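## Task

Get every pill into the Saturday compartment so that they stay there on their own without the robot holding them, then release everything and move the grippers away.

## Robot and tools

Robot: two arms, left_arm and right_arm, each ending in a two-finger gripper. The names do not describe sides of a camera image. Occasionally something may briefly pull on a held part or shove a loose object.

Frame: a single scene frame, in metres. Its origin sits at table-top height, centred between the arms, roughly 5 to 10 cm behind the near table edge. +x points out across the table, +z points up, and left_arm sits on the +y side. In each gripper's own axes the fingers extend along +z and close along y. end_effector_position is the spot between the finger pads, about 1 cm short of the tips.

The row format: 16 numbers, always all of them even when one arm is idle. First left_arm: x, y, z, qw, qx, qy, qz, opening; then right_arm in the same order. x, y, z is an absolute target position for that gripper in the scene frame (metres); qw, qx, qy, qz is an absolute target orientation quaternion, w first, also in the scene frame. Opening runs from -1 (closed) to +1 (fully open, 0.093 m gap). A target lying more than 0.6 m from the arm's last reported position along any of its gripper axes is refused. To hold an orientation steady, resend the same quaternion you chose, not the slightly drifted one read back. To keep an arm still, resend its whole last reported pose plus the opening it should keep.

Tools:
- execute_actions(actions, pictures). actions is a list holding one item or nothing. Empty list: just report the state. {"rows": [...], "steps": n}: up to 15 rows, n from 1 to 15 (default 15), each step 1/30 s, one row per step, the final row reused if rows run short. {"steps": n} without rows: a pause of up to 300 steps counted from the previous result, so your reply time is included. pictures (true/false) decides whether images come back; by default they do. A refused call moves nothing.
- move(target, speed). target is one 16-number row as above, giving absolute poses. Each gripper travels a straight line toward its pose; both finish together, taking 0.5 to 10 s (cut off at 10 s). speed is the top path speed in m/s, 0.002 to 0.5, default 0.25; turning is capped at twice that in rad/s. Openings are applied at the start. Paths ignore obstacles and the other arm, and grippers may lag, wander, or overshoot speed, especially near full reach.
- wait(seconds): 0 to 10 s of simulation with no new command.
- zoom_image(camera, region): enlarges part of a camera's latest picture. region is [x0, y0, x1, y1] in pixels, (0,0) top-left, no larger than 504 by 504. Cameras: cam_head_left, cam_head_right, cam_high, cam_low, cam_left_wrist, cam_right_wrist, all 504x504.
- finished_scene(scene): closes the current scene (give its number) irreversibly and reports success; the next scene's task arrives in the result. Goal 2 belongs to the next scene.

Control limits: each step the commanded pose is clamped to within 70 mm and 16 degrees of the measured pose, and damped inverse kinematics favours position over orientation. A long reach may need several actions; after an action ends the arm only continues to its last clamped pose, so compare the reported pose and send the remainder. Joint friction can leave the gripper up to about 31 mm off, and tiny commands may not move it at all. Reported positions can be off, more so at long reach.

Result lines: the state line shows left_arm | right_arm pose. grip_measured is the gripper motor on the same -1..+1 scale; pads meet near -0.94 and each millimetre of object width adds about 0.0208, with a fixed per-gripper bias up to 0.02. Setting a number below the object's width reading squeezes harder, up to roughly 50 to 62 N per pad. Keep sending the closing number to keep holding. Joint positions end with the finger gap in metres. "pose unreachable" and HELD mark steps the clearance check altered or blocked. A "Hand target" line shows where the controller is now heading. move adds a "move:" line with an ending such as done, off_target, moving, held or fault, limits like paced (pose clipped) or held (steps blocked, after which motion may jump fast), and each gripper's distance to its target. FAULT or OVER-TEMPERATURE FAULT lines mean an arm stopped. MOTOR HOT appears from 75 °C; holding loads heats motors, at 90 °C the arm pauses 10 s, at 100 °C it goes limp and falls.

Joint ranges (rad), base outward: waist -2.618 to 3.054, shoulder 0 to 3.142, elbow 0 to 3.142, wrist pitch -1.571 to 1.571, wrist yaw -1.571 to 1.571, wrist roll -2.094 to 2.094.

Avoid: knocking or placing anything off the table (fails the task); fast contacts and targets set deep past a surface, which press hard; dropping or slamming pills; the bar and plate behind the bases, up to about 3 cm tall, which give no warning; arms colliding or pushing each other. Finish with pills resting in the compartment unaided, grippers open and withdrawn.

Each tool is called after "Emit:" as name([rows], argument=value, ...), one row to a line, values as JSON.

## Session

Emit:
execute_actions(actions=[])

Scene clock: 0.00 s of 5400.00 s.
left_arm: end_effector_position=(+0.5472, +0.3937, +0.3339) grip_measured=+0.989 end_effector_quat_wxyz=(+0.620, +0.061, +0.724, +0.297) | right_arm: end_effector_position=(+0.1160, +0.1464, +0.1889) grip_measured=+0.990 end_effector_quat_wxyz=(-0.493, +0.742, -0.306, +0.335)
Joint positions: left_arm=[ 0.069  1.724  1.425  0.25  -0.289  0.536  0.093] | right_arm=[ 1.675  1.822  1.226  0.032  0.966 -1.289  0.093]
Joint velocities: left_arm=[-0.007  0.002  0.007  0.007 -0.022  0.037  0.001] | right_arm=[-0.017 -0.007  0.007  0.022  0.022  0.022  0.001]
Hand target (left_arm): +0.547, +0.394, +0.334; +0.620, +0.061, +0.724, +0.297
Hand target (right_arm): +0.116, +0.146, +0.189; -0.493, +0.742, -0.306, +0.335

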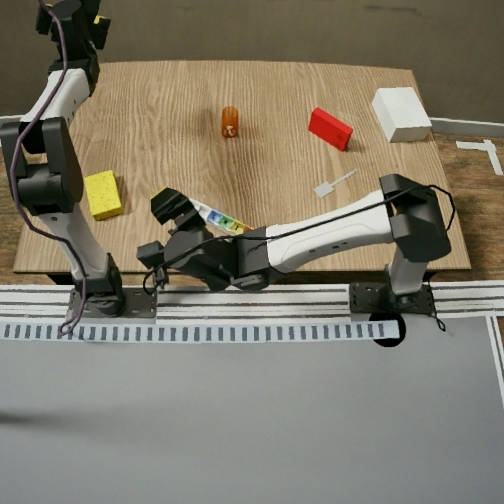

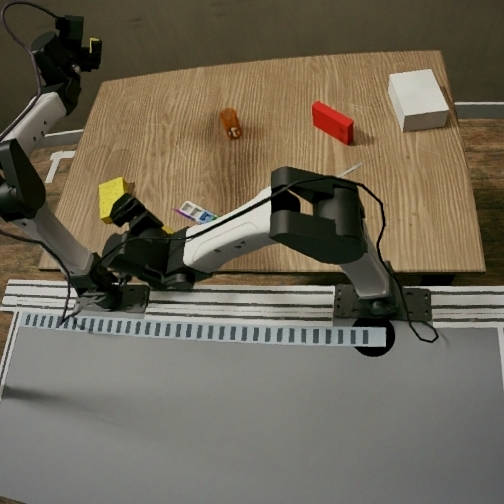

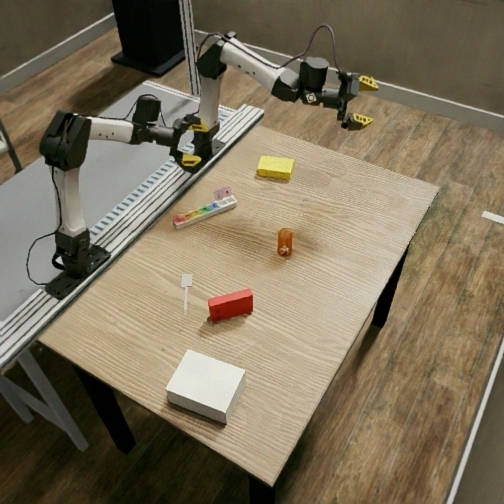

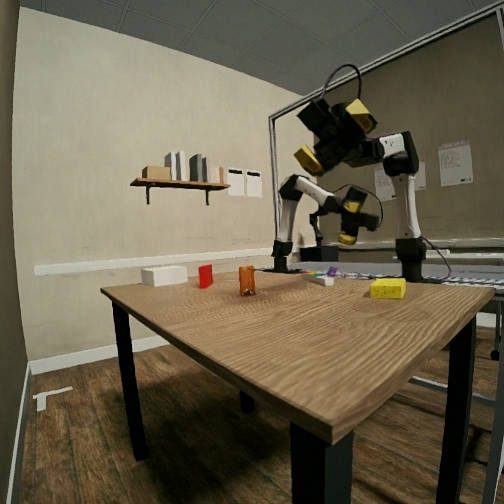

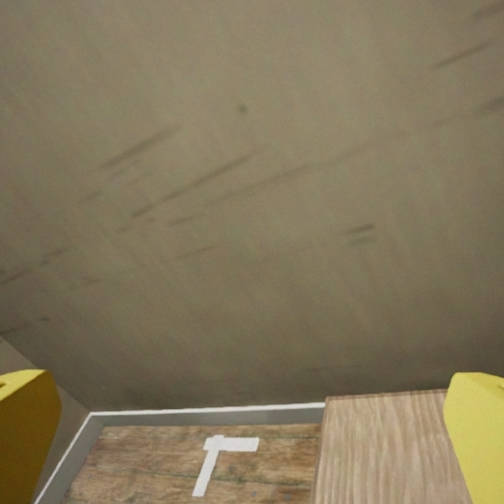

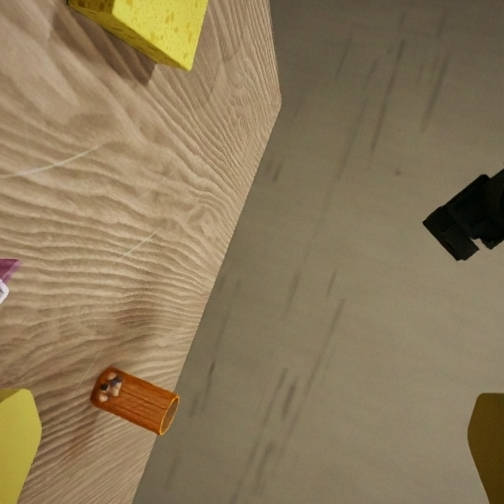

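Emit:
zoom_image(camera="cam_high", region=[160, 170, 310, 270])

Emit:
move(target=[0.5472,0.3937,0.3339,0.62,0.061,0.724,0.297,1,0.22,-0.25,0.25,0.38,0,0.92,0,1])

Emit:
zoom_image(camera="cam_head_left", region=[150, 90, 310, 250])

Emit:
zoom_image(camera="cam_head_right", region=[150, 90, 310, 250])

Region (160, 170, 310, 270) of cam_high's 504x504 image, scaled by 3.360, with more detail than that image has.

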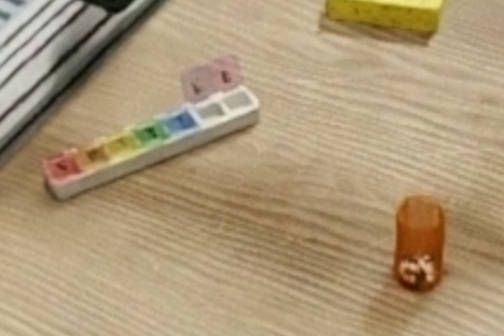

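Scene clock: 6.73 s of 5400.00 s.
left_arm: end_effector_position=(+0.5472, +0.3937, +0.3339) grip_measured=+0.989 end_effector_quat_wxyz=(+0.620, +0.061, +0.724, +0.297) | right_arm: end_effector_position=(+0.2225, -0.2471, +0.2352) grip_measured=+0.989 end_effector_quat_wxyz=(+0.370, -0.001, +0.929, -0.012)
Joint positions: left_arm=[ 0.069  1.724  1.425  0.25  -0.289  0.536  0.093] | right_arm=[ 0.714  0.919  1.077 -1.119  0.452  0.519  0.093]
Joint velocities: left_arm=[-0.002 -0.012  0.017  0.022  0.037 -0.066 -0.001] | right_arm=[-0.012  0.002 -0.002 -0.022  0.037 -0.037  0.   ]
Hand target (left_arm): +0.547, +0.394, +0.334; +0.620, +0.061, +0.724, +0.297
Hand target (right_arm): +0.222, -0.248, +0.247; +0.382, +0.003, +0.924, +0.000
Off the commanded pose (left_arm): 0.000 m, 0 deg.
Off the commanded pose (right_arm): 0.015 m, 2 deg.
move: off_target (right_arm)
camera_calibration (this result's frames):
cam_right_wrist: T_world_to_cam=[[-0.0198268, -0.999799, 0.00312793, -0.244364], [-0.953575, 0.0179697, -0.300621, 0.325167], [0.300504, -0.00894307, -0.953739, 0.235349], [0, 0, 0, 1]] pos_world=[0.234502, -0.248053, 0.322978]

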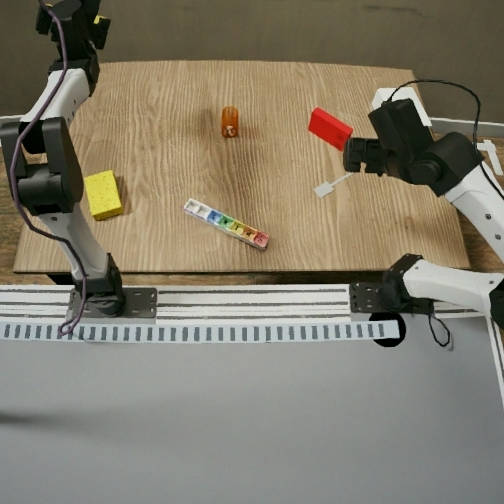

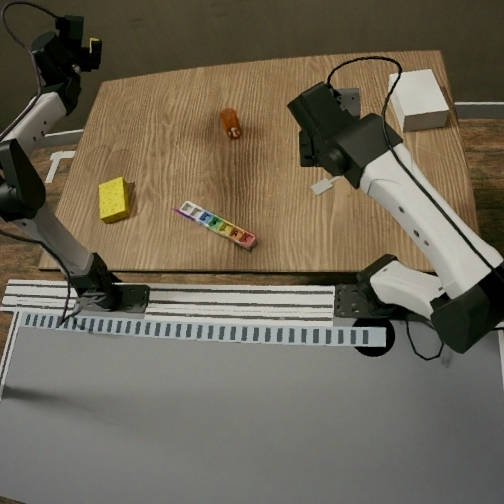

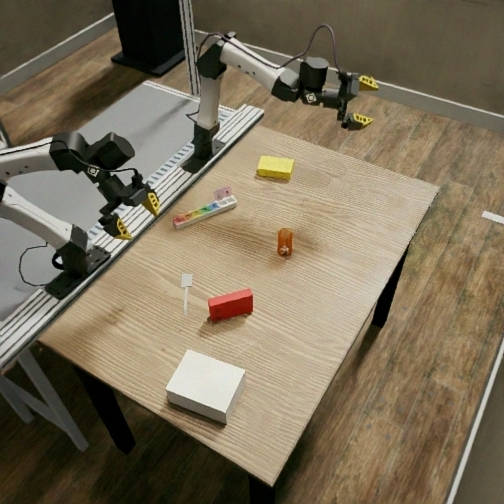

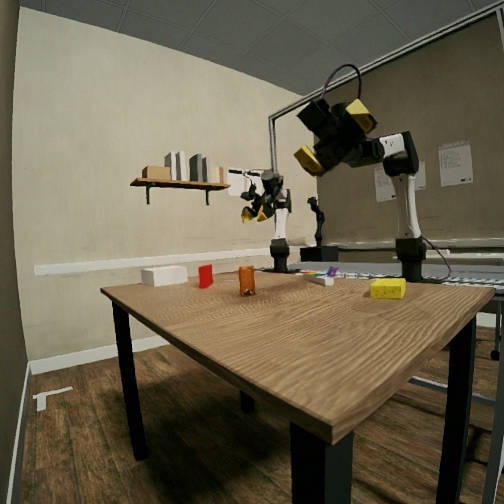

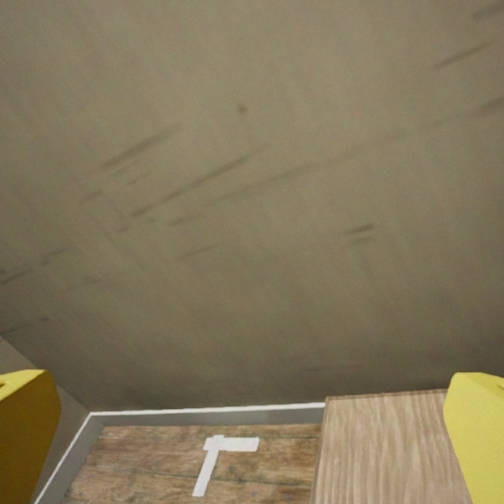

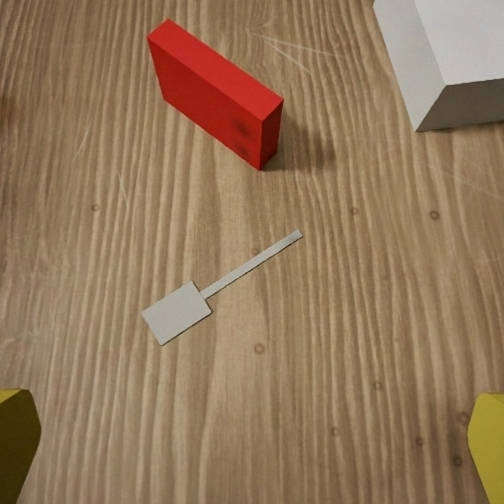

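Region (150, 90, 310, 250) of cam_head_left's 504x504 image, scaled by 3.150, with more detail than that image has.

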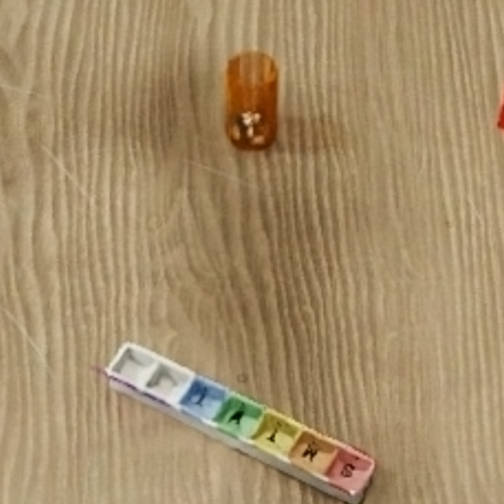

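Region (150, 90, 310, 250) of cam_head_right's 504x504 image, scaled by 3.150, with more detail than that image has.

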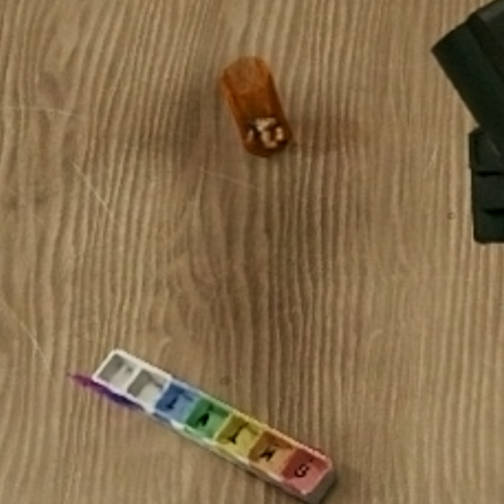

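Emit:
move(target=[0.5472,0.3937,0.3339,0.62,0.061,0.724,0.297,1,0.41,-0.08,0.09,0.563,-0.304,0.733,0.233,1])

Scene clock: 11.53 s of 5400.00 s.
left_arm: end_effector_position=(+0.5472, +0.3938, +0.3340) grip_measured=+0.989 end_effector_quat_wxyz=(+0.620, +0.061, +0.724, +0.297) | right_arm: end_effector_position=(+0.4003, -0.0768, +0.0859) grip_measured=+0.990 end_effector_quat_wxyz=(+0.547, -0.305, +0.743, +0.235)
Joint positions: left_arm=[ 0.069  1.724  1.425  0.25  -0.289  0.536  0.093] | right_arm=[ 0.491  1.874  0.671  0.876 -0.338 -0.085  0.093]
Joint velocities: left_arm=[ 0.002 -0.002 -0.007 -0.081  0.022 -0.037 -0.001] | right_arm=[-0.002 -0.002  0.002 -0.081  0.022  0.022 -0.001]
Hand target (left_arm): +0.547, +0.394, +0.334; +0.620, +0.061, +0.724, +0.297
Hand target (right_arm): +0.409, -0.075, +0.092; +0.559, -0.305, +0.734, +0.236
Off the commanded pose (left_arm): 0.000 m, 0 deg.
Off the commanded pose (right_arm): 0.011 m, 2 deg.
move: off_target (right_arm)
camera_calibration (this result's frames):
cam_left_wrist: T_world_to_cam=[[0.275966, -0.829501, -0.485562, 0.336928], [-0.606091, 0.241902, -0.757718, 0.525275], [0.745987, 0.503399, -0.435996, -0.374807], [0, 0, 0, 1]] pos_world=[0.504985, 0.341094, 0.398195]
cam_right_wrist: T_world_to_cam=[[0.709489, -0.703601, -0.0396376, -0.33554], [-0.499059, -0.461931, -0.733185, 0.265125], [0.49756, 0.539968, -0.678873, -0.0192907], [0, 0, 0, 1]] pos_world=[0.379973, -0.103201, 0.16799]

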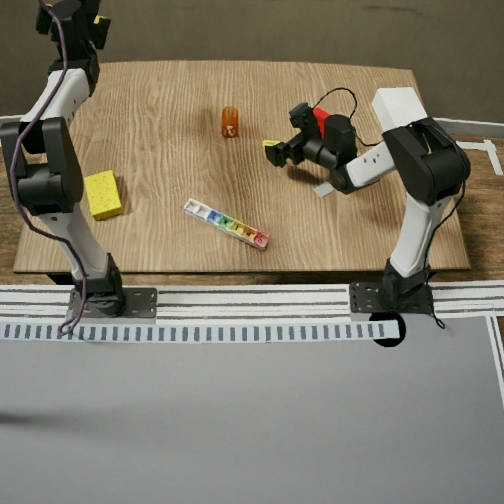

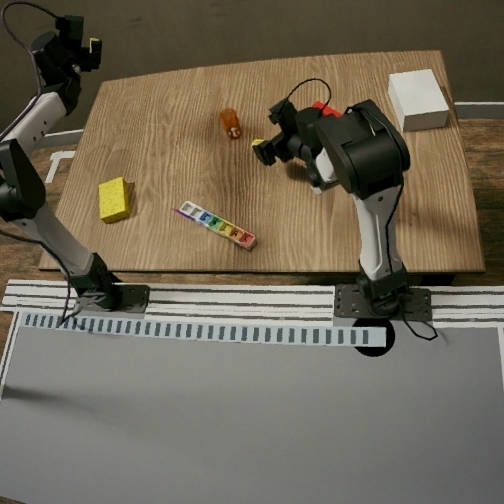

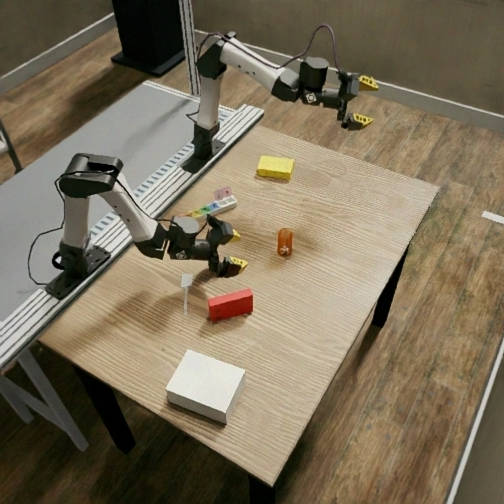

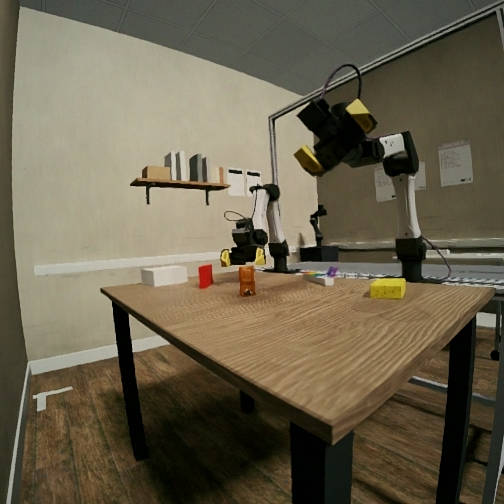

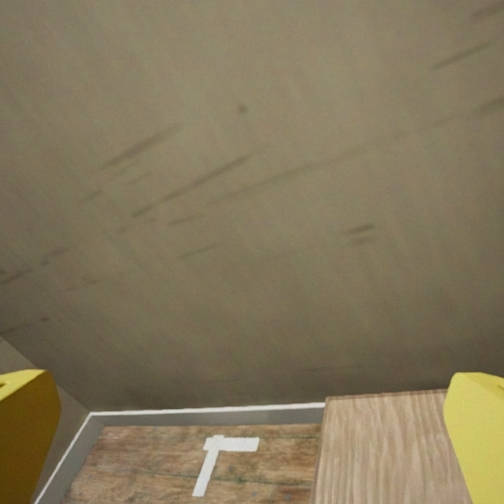

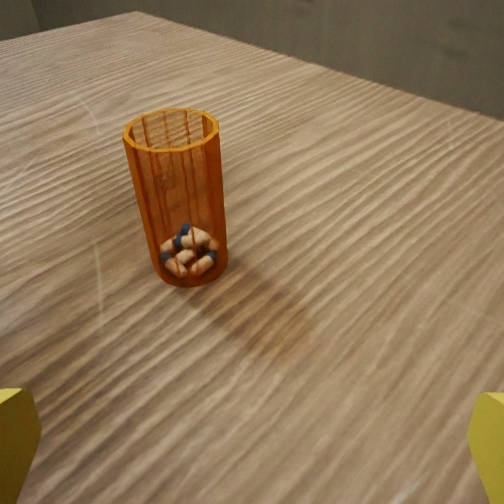

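Emit:
move(target=[0.5472,0.3937,0.3339,0.62,0.061,0.724,0.297,1,0.42,-0.003,0.042,0.563,-0.304,0.733,0.233,1], speed=0.1)

Emit:
move(target=[0.5472,0.3937,0.3339,0.62,0.061,0.724,0.297,1,0.48,0.055,0.04,0.563,-0.304,0.733,0.233,1], speed=0.06)

Scene clock: 13.57 s of 5400.00 s.
left_arm: end_effector_position=(+0.5472, +0.3938, +0.3340) grip_measured=+0.989 end_effector_quat_wxyz=(+0.620, +0.061, +0.724, +0.297) | right_arm: end_effector_position=(+0.4130, -0.0081, +0.0372) grip_measured=+0.990 end_effector_quat_wxyz=(+0.551, -0.309, +0.740, +0.231)
Joint positions: left_arm=[ 0.069  1.724  1.425  0.25  -0.289  0.536  0.093] | right_arm=[ 0.651  2.176  0.846  1.021 -0.183 -0.048  0.093]
Joint velocities: left_arm=[ 0.012 -0.007  0.012 -0.007  0.022 -0.022 -0.   ] | right_arm=[-0.032 -0.007  0.007 -0.007  0.066  0.051 -0.   ]
Hand target (left_arm): +0.547, +0.394, +0.334; +0.620, +0.061, +0.724, +0.297
Hand target (right_arm): +0.419, -0.003, +0.043; +0.563, -0.304, +0.733, +0.233
Off the commanded pose (left_arm): 0.000 m, 0 deg.
Off the commanded pose (right_arm): 0.010 m, 2 deg.
move: done
camera_calibration (this result's frames):
cam_left_wrist: T_world_to_cam=[[0.275966, -0.829501, -0.485562, 0.336928], [-0.606091, 0.241902, -0.757718, 0.525275], [0.745987, 0.503399, -0.435996, -0.374807], [0, 0, 0, 1]] pos_world=[0.504985, 0.341094, 0.398195]
cam_right_wrist: T_world_to_cam=[[0.711458, -0.702343, -0.0232718, -0.299609], [-0.486962, -0.468864, -0.736909, 0.262562], [0.506651, 0.535612, -0.675592, -0.0997472], [0, 0, 0, 1]] pos_world=[0.391554, -0.0338965, 0.119123]

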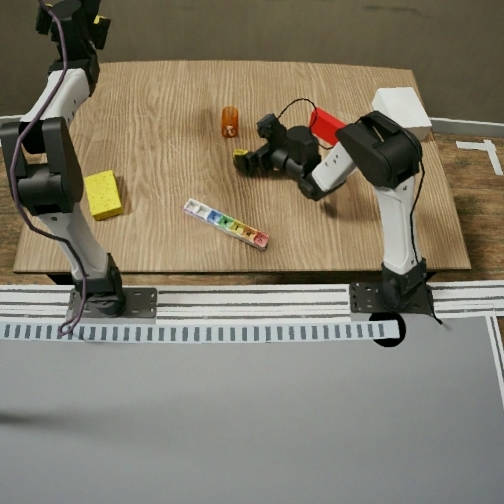

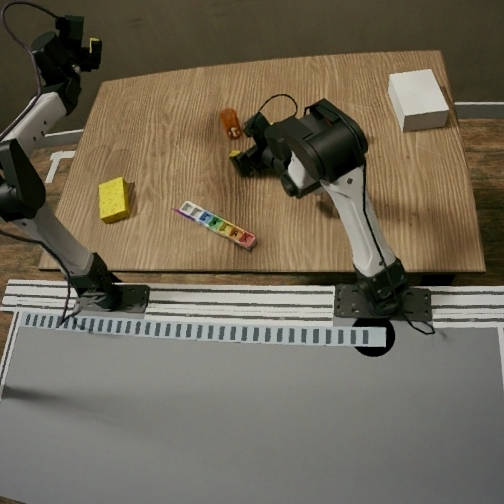

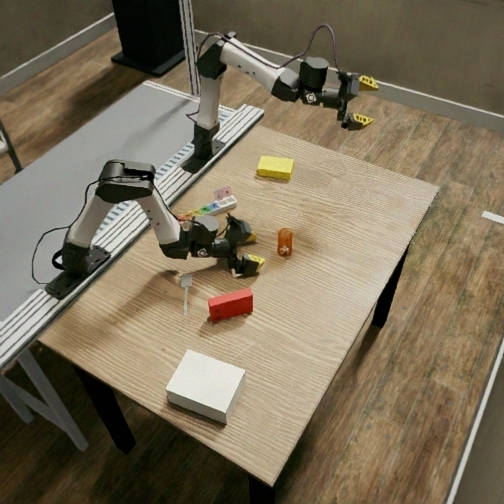

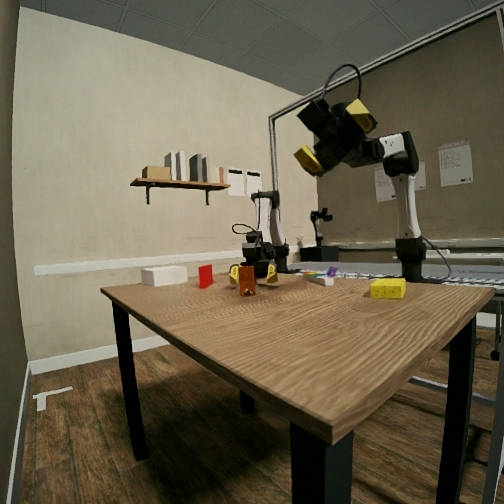

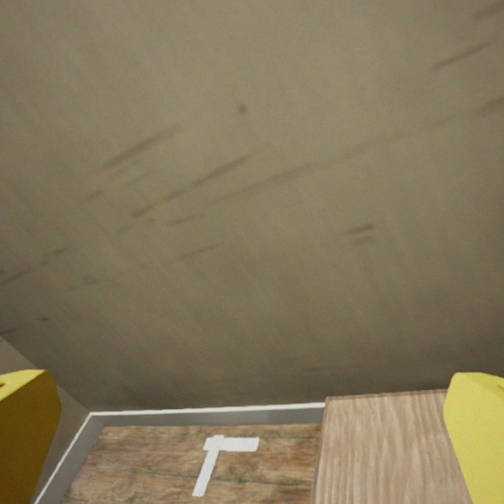

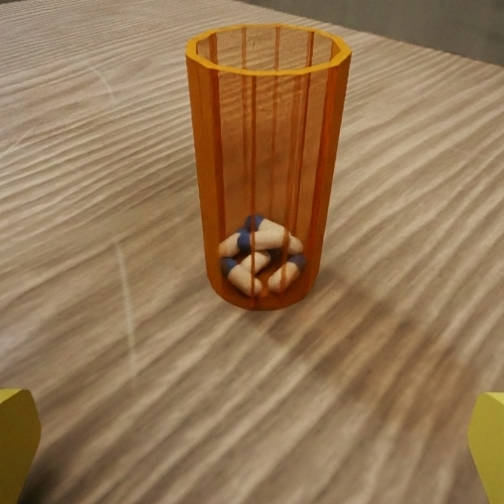

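Scene clock: 15.57 s of 5400.00 s.
left_arm: end_effector_position=(+0.5472, +0.3938, +0.3340) grip_measured=+0.989 end_effector_quat_wxyz=(+0.620, +0.061, +0.724, +0.297) | right_arm: end_effector_position=(+0.4758, +0.0506, +0.0399) grip_measured=+0.990 end_effector_quat_wxyz=(+0.560, -0.307, +0.734, +0.232)
Joint positions: left_arm=[ 0.069  1.724  1.425  0.25  -0.289  0.536  0.093] | right_arm=[ 0.681  2.369  1.253  0.829 -0.152 -0.038  0.093]
Joint velocities: left_arm=[ 0.007 -0.002 -0.002 -0.007 -0.037  0.081 -0.002] | right_arm=[-0.012  0.012  0.002 -0.007 -0.007  0.007 -0.001]
Hand target (left_arm): +0.547, +0.394, +0.334; +0.620, +0.061, +0.724, +0.297
Hand target (right_arm): +0.479, +0.056, +0.041; +0.563, -0.304, +0.733, +0.233
Off the commanded pose (left_arm): 0.000 m, 0 deg.
Off the commanded pose (right_arm): 0.006 m, 1 deg.
move: done
camera_calibration (this result's frames):
cam_left_wrist: T_world_to_cam=[[0.275966, -0.829501, -0.485562, 0.336928], [-0.606091, 0.241902, -0.757718, 0.525275], [0.745987, 0.503399, -0.435996, -0.374807], [0, 0, 0, 1]] pos_world=[0.504985, 0.341094, 0.398195]
cam_right_wrist: T_world_to_cam=[[0.709786, -0.704132, -0.0200304, -0.302243], [-0.476202, -0.458684, -0.750227, 0.317611], [0.519071, 0.542039, -0.660877, -0.167928], [0, 0, 0, 1]] pos_world=[0.452942, 0.0238874, 0.121247]

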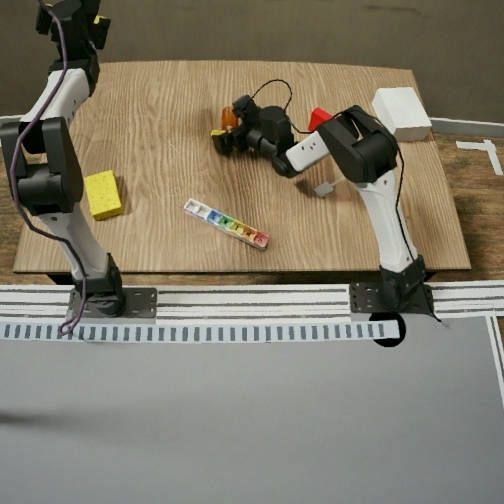

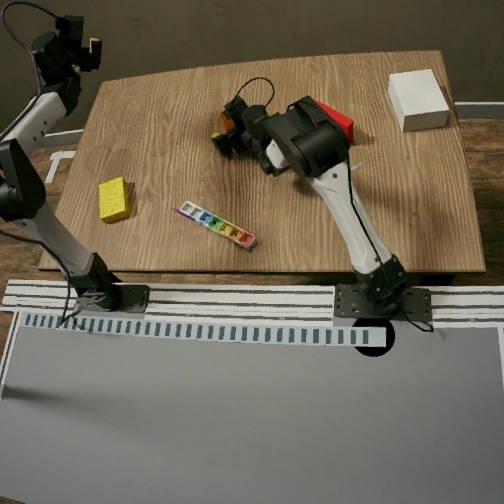

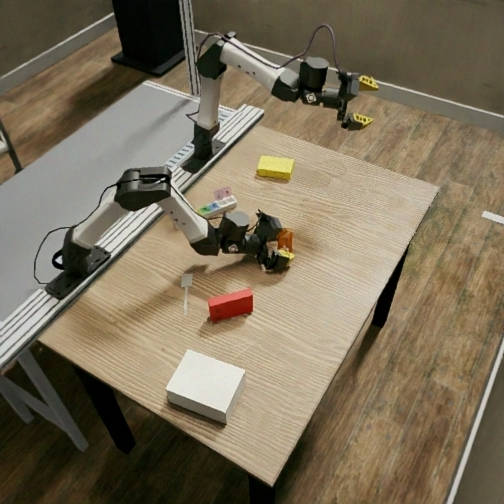

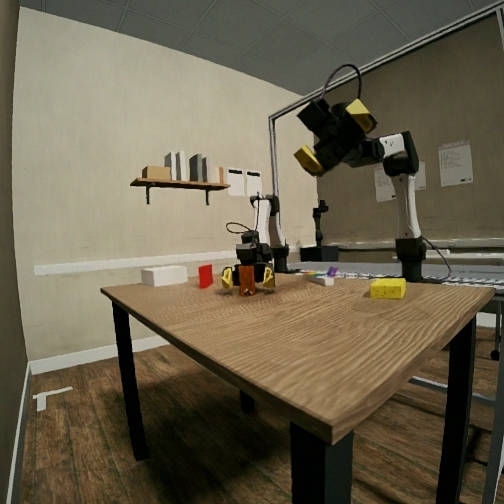

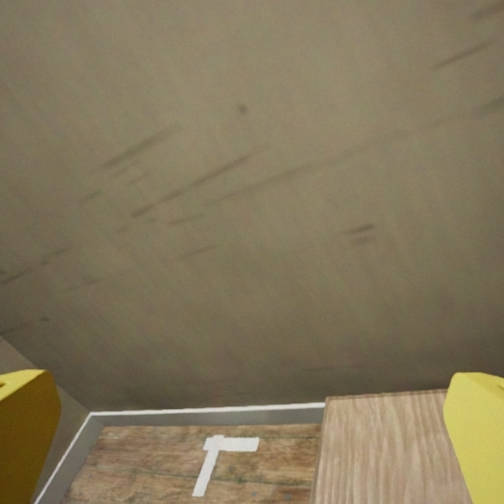

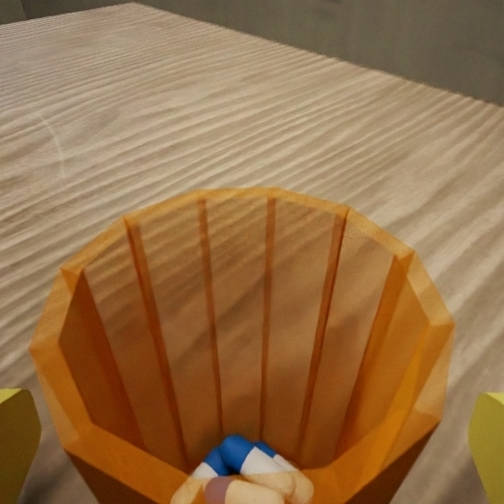

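Emit:
move(target=[0.19,0.14,0.17,0.22,0,0.976,0,-1,0.48,0.055,0.04,0.563,-0.304,0.733,0.233,-0.2])

Scene clock: 19.00 s of 5400.00 s.
left_arm: end_effector_position=(+0.2016, +0.1340, +0.1813) grip_measured=-1.000 end_effector_quat_wxyz=(+0.237, -0.010, +0.971, -0.027) | right_arm: end_effector_position=(+0.4758, +0.0506, +0.0398) grip_measured=-0.188 end_effector_quat_wxyz=(+0.559, -0.307, +0.734, +0.232)
Joint positions: left_arm=[-0.946  1.225  1.173 -1.195 -0.364 -0.897  0.   ] | right_arm=[ 0.681  2.369  1.253  0.829 -0.152 -0.038  0.036]
Joint velocities: left_arm=[ 0.012 -0.022 -0.002 -0.022  0.022  0.007  0.   ] | right_arm=[-0.002 -0.002 -0.002 -0.037 -0.037  0.037 -0.001]
Hand target (left_arm): +0.193, +0.138, +0.167; +0.214, -0.003, +0.977, -0.009
Hand target (right_arm): +0.480, +0.055, +0.040; +0.563, -0.304, +0.733, +0.233
Off the commanded pose (left_arm): 0.017 m, 4 deg.
Off the commanded pose (right_arm): 0.006 m, 1 deg.
move: off_target (left_arm)
camera_calibration (this result's frames):
cam_left_wrist: T_world_to_cam=[[0.0229744, -0.996762, 0.0770617, 0.114161], [-0.999388, -0.0249321, -0.0245393, 0.245103], [0.0263812, -0.0764507, -0.996724, 0.271705], [0, 0, 0, 1]] pos_world=[0.235162, 0.140674, 0.268032]
cam_right_wrist: T_world_to_cam=[[0.70977, -0.704145, -0.0201491, -0.302227], [-0.476666, -0.45902, -0.749727, 0.317664], [0.518668, 0.541738, -0.661441, -0.167778], [0, 0, 0, 1]] pos_world=[0.452953, 0.023894, 0.121096]

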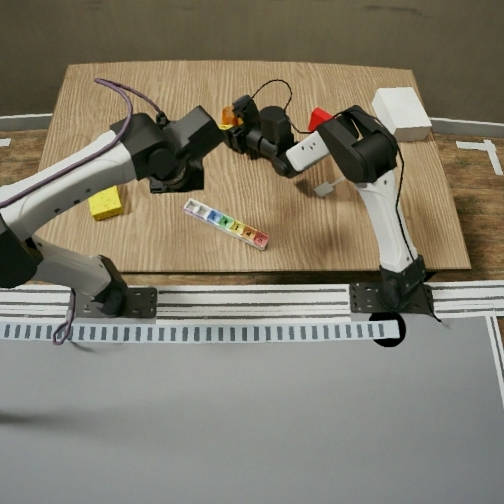

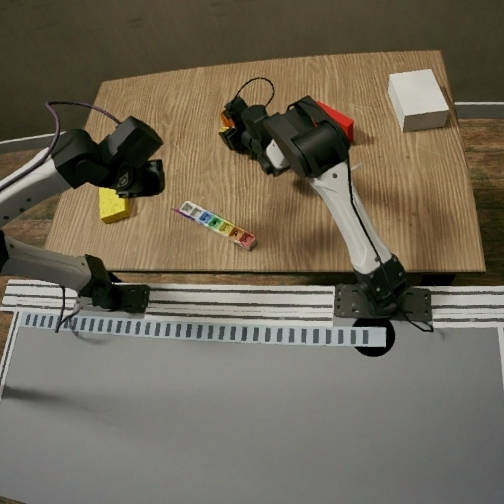

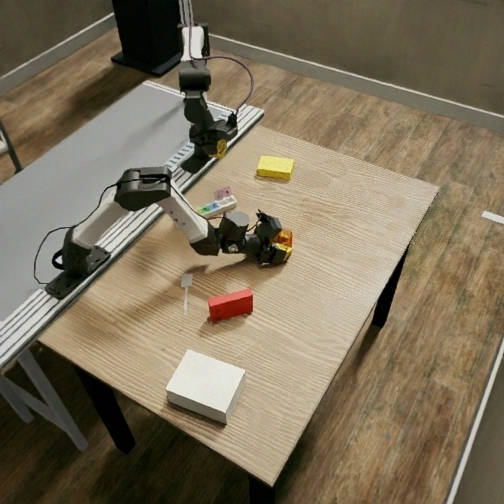

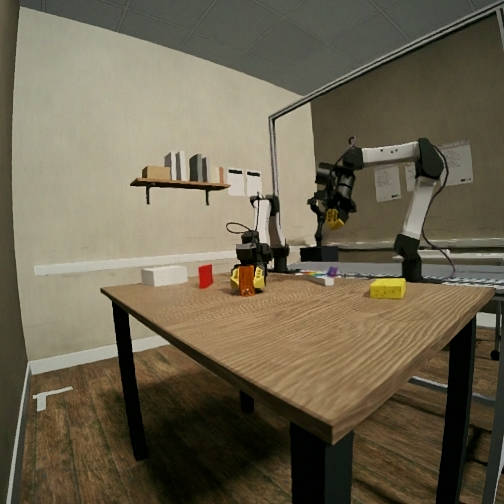

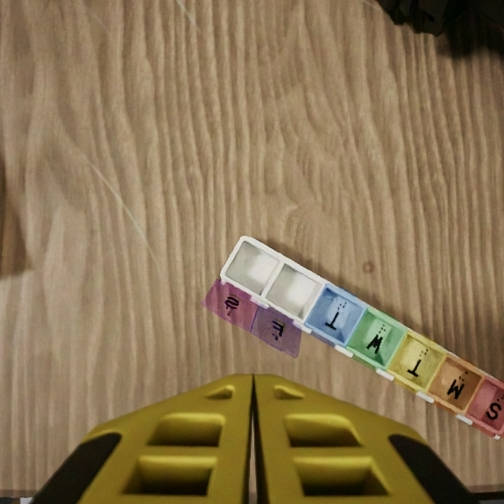

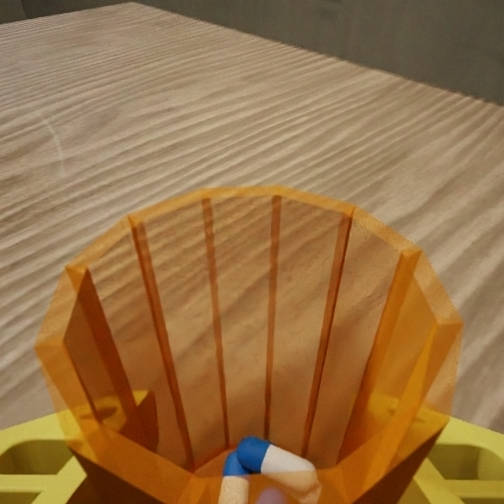

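Emit:
move(target=[0.15,0.118,0.09,0.212,0.253,0.943,-0.057,-1,0.48,0.055,0.04,0.563,-0.304,0.733,0.233,-0.32], speed=0.12)

Emit:
move(target=[0.15,0.118,0.046,0.212,0.253,0.943,-0.057,-1,0.48,0.055,0.04,0.563,-0.304,0.733,0.233,-0.32], speed=0.05)

Scene clock: 22.23 s of 5400.00 s.
left_arm: end_effector_position=(+0.1560, +0.1170, +0.0967) grip_measured=-1.000 end_effector_quat_wxyz=(+0.218, +0.241, +0.944, -0.054) | right_arm: end_effector_position=(+0.4758, +0.0506, +0.0398) grip_measured=-0.277 end_effector_quat_wxyz=(+0.559, -0.307, +0.734, +0.232)
Joint positions: left_arm=[-1.059  1.083  0.76  -0.873 -0.245 -0.505  0.   ] | right_arm=[ 0.681  2.369  1.253  0.829 -0.152 -0.038  0.032]
Joint velocities: left_arm=[ 0.007 -0.012 -0.032 -0.007  0.022 -0.037  0.   ] | right_arm=[-0.002 -0.012 -0.007 -0.022 -0.007 -0.066  0.   ]
Hand target (left_arm): +0.150, +0.117, +0.090; +0.212, +0.253, +0.942, -0.057
Hand target (right_arm): +0.480, +0.055, +0.040; +0.563, -0.304, +0.733, +0.233
Off the commanded pose (left_arm): 0.009 m, 2 deg.
Off the commanded pose (right_arm): 0.006 m, 1 deg.
move: done
camera_calibration (this result's frames):
cam_left_wrist: T_world_to_cam=[[-0.463262, -0.886078, 0.0159739, 0.173535], [-0.886178, 0.463343, 0.00159747, 0.119697], [-0.00881689, -0.0134157, -0.999871, 0.1857], [0, 0, 0, 1]] pos_world=[0.188102, 0.100796, 0.182713]
cam_right_wrist: T_world_to_cam=[[0.70977, -0.704145, -0.0201491, -0.302227], [-0.476666, -0.45902, -0.749727, 0.317664], [0.518668, 0.541738, -0.661441, -0.167778], [0, 0, 0, 1]] pos_world=[0.452953, 0.023894, 0.121096]

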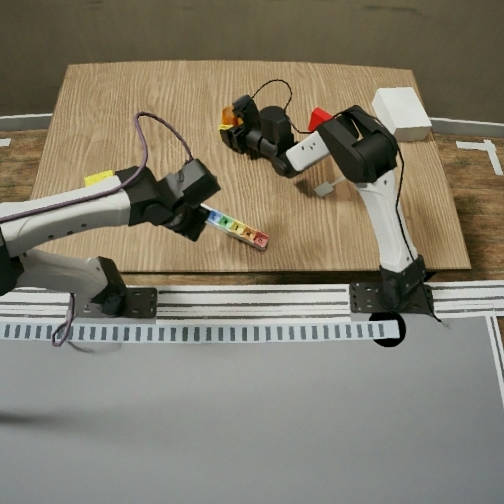

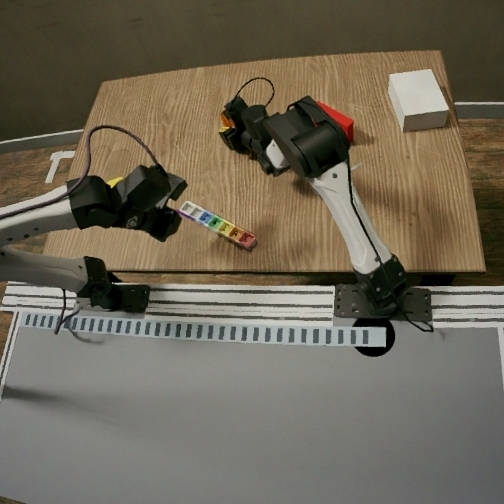

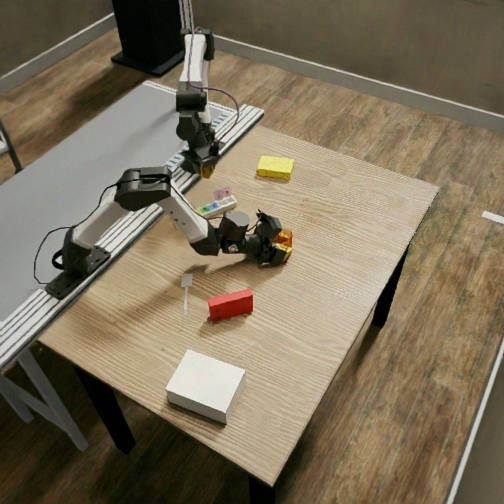

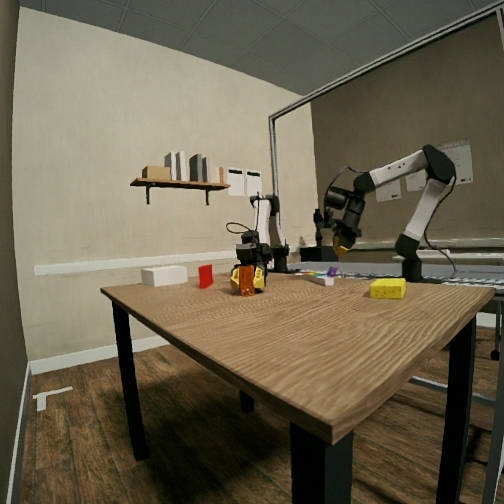

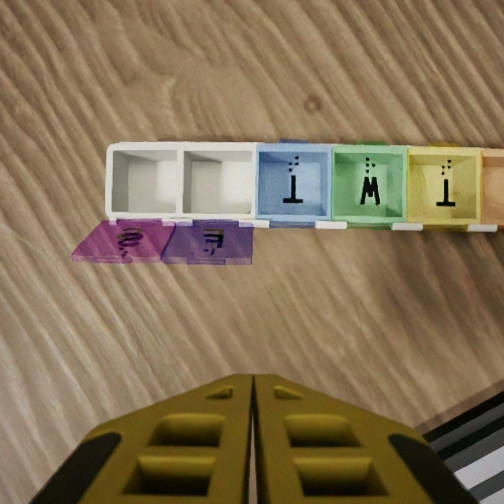

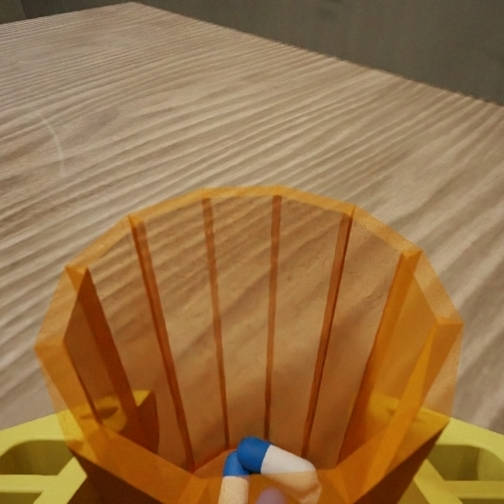

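Scene clock: 23.77 s of 5400.00 s.
left_arm: end_effector_position=(+0.1560, +0.1155, +0.0597) grip_measured=-1.000 end_effector_quat_wxyz=(+0.228, +0.240, +0.941, -0.066) | right_arm: end_effector_position=(+0.4758, +0.0506, +0.0398) grip_measured=-0.277 end_effector_quat_wxyz=(+0.559, -0.307, +0.734, +0.232)
Joint positions: left_arm=[-1.059  1.083  0.599 -0.68  -0.243 -0.501  0.   ] | right_arm=[ 0.681  2.369  1.253  0.829 -0.152 -0.038  0.032]
Joint velocities: left_arm=[ 0.002 -0.017 -0.027 -0.022  0.037  0.081  0.   ] | right_arm=[-0.032 -0.002 -0.012 -0.007 -0.007 -0.007 -0.   ]
Hand target (left_arm): +0.150, +0.118, +0.047; +0.212, +0.253, +0.942, -0.057
Hand target (right_arm): +0.480, +0.055, +0.040; +0.563, -0.304, +0.733, +0.233
Off the commanded pose (left_arm): 0.015 m, 3 deg.
Off the commanded pose (right_arm): 0.006 m, 1 deg.
move: off_target (left_arm)
camera_calibration (this result's frames):
cam_left_wrist: T_world_to_cam=[[-0.467023, -0.883612, 0.0334568, 0.172104], [-0.884221, 0.466394, -0.0251088, 0.121379], [0.0065824, -0.0413096, -0.999125, 0.149451], [0, 0, 0, 1]] pos_world=[0.186719, 0.101637, 0.14661]
cam_right_wrist: T_world_to_cam=[[0.70977, -0.704145, -0.0201491, -0.302227], [-0.476666, -0.45902, -0.749727, 0.317664], [0.518668, 0.541738, -0.661441, -0.167778], [0, 0, 0, 1]] pos_world=[0.452953, 0.023894, 0.121096]

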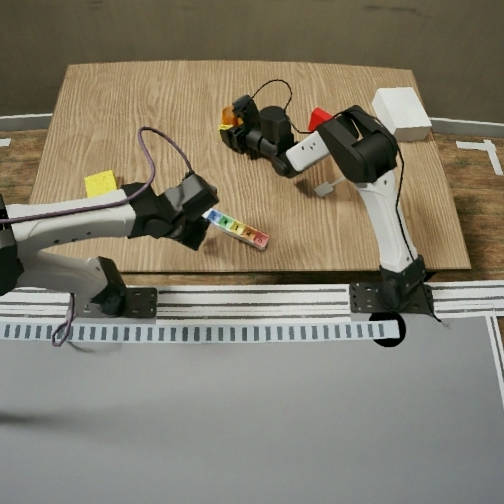

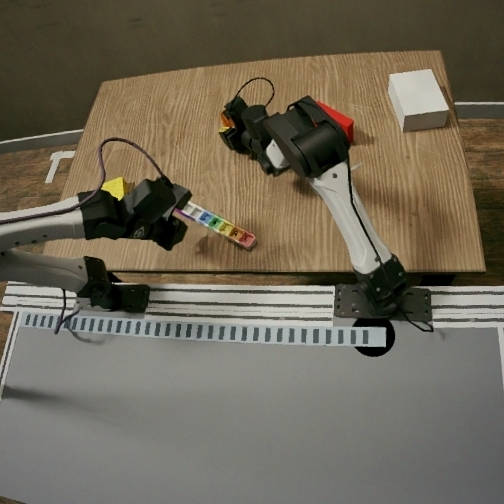

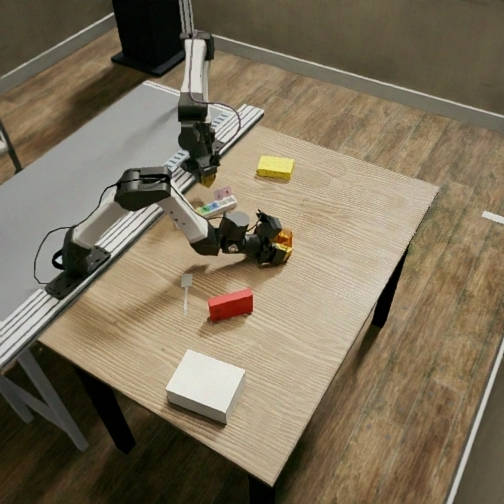

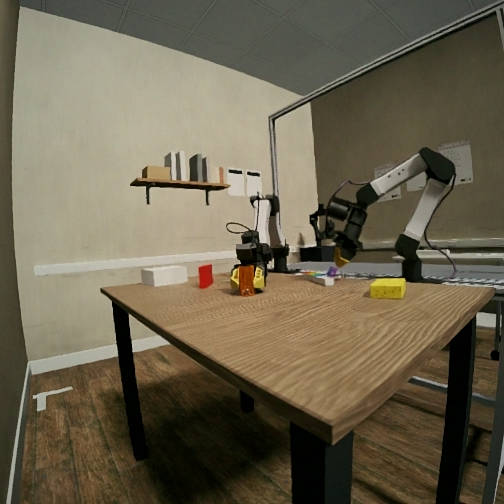

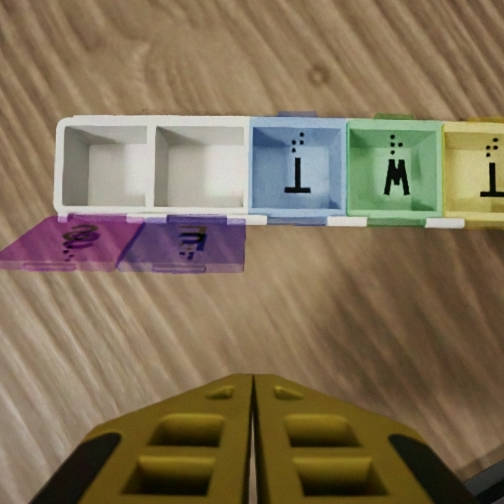

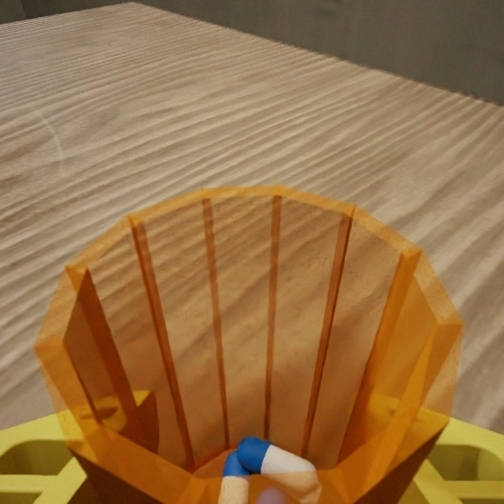

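Emit:
move(target=[0.162,0.124,0.034,0.212,0.245,0.945,-0.057,-1,0.48,0.055,0.04,0.563,-0.304,0.733,0.233,-0.32], speed=0.03)

Scene clock: 25.33 s of 5400.00 s.
left_arm: end_effector_position=(+0.1647, +0.1187, +0.0468) grip_measured=-1.000 end_effector_quat_wxyz=(+0.227, +0.240, +0.942, -0.065) | right_arm: end_effector_position=(+0.4758, +0.0506, +0.0398) grip_measured=-0.277 end_effector_quat_wxyz=(+0.559, -0.307, +0.734, +0.232)
Joint positions: left_arm=[-1.004  1.108  0.559 -0.606 -0.219 -0.449  0.   ] | right_arm=[ 0.681  2.369  1.253  0.829 -0.152 -0.038  0.032]
Joint velocities: left_arm=[ 0.012  0.002  0.002 -0.007  0.007 -0.081  0.   ] | right_arm=[-0.022  0.002 -0.017  0.051 -0.007 -0.066  0.   ]
Hand target (left_arm): +0.162, +0.124, +0.035; +0.212, +0.244, +0.944, -0.057
Hand target (right_arm): +0.480, +0.055, +0.040; +0.563, -0.304, +0.733, +0.233
Off the commanded pose (left_arm): 0.014 m, 2 deg.
Off the commanded pose (right_arm): 0.006 m, 1 deg.
move: off_target (left_arm)
camera_calibration (this result's frames):
cam_left_wrist: T_world_to_cam=[[-0.467566, -0.883356, 0.0326178, 0.179488], [-0.88395, 0.467084, -0.0215512, 0.126942], [0.00380214, -0.0389091, -0.999236, 0.136785], [0, 0, 0, 1]] pos_world=[0.195613, 0.104581, 0.133562]
cam_right_wrist: T_world_to_cam=[[0.70977, -0.704145, -0.0201491, -0.302227], [-0.476666, -0.45902, -0.749727, 0.317664], [0.518668, 0.541738, -0.661441, -0.167778], [0, 0, 0, 1]] pos_world=[0.452953, 0.023894, 0.121096]

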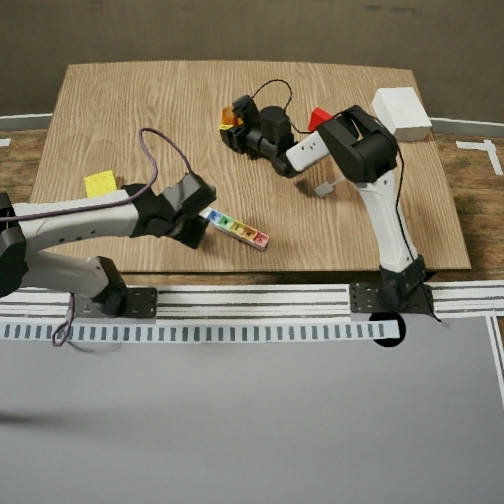

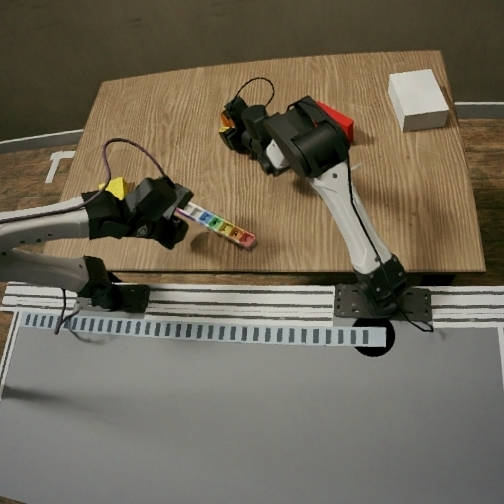

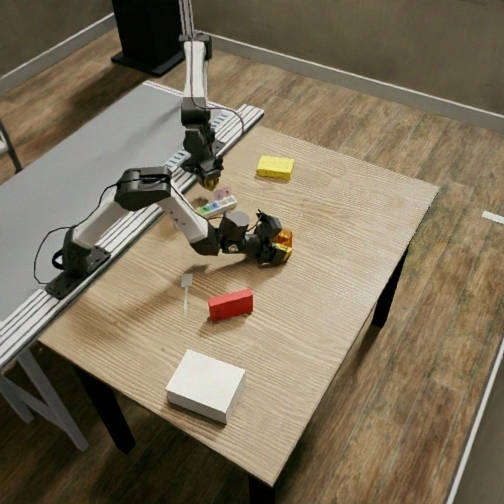

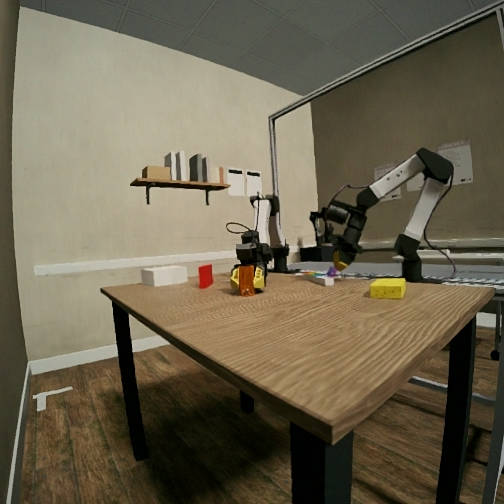

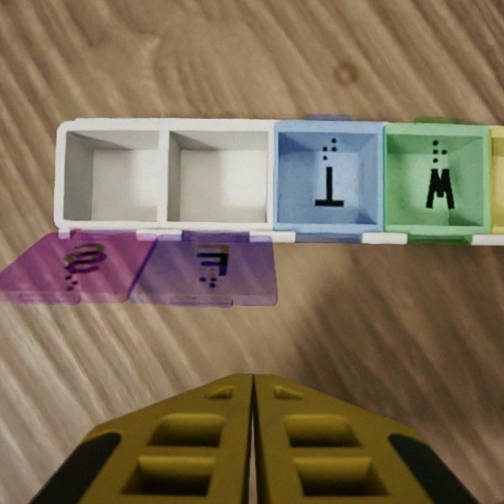

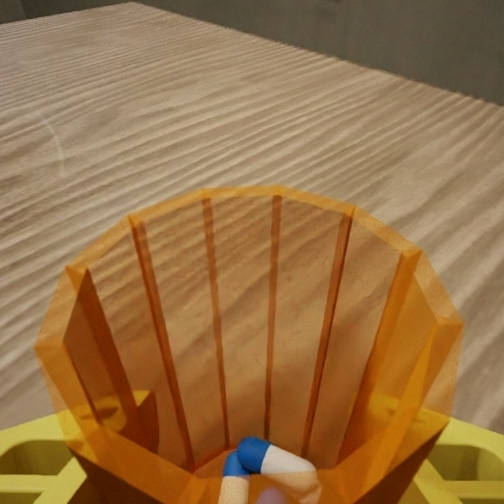

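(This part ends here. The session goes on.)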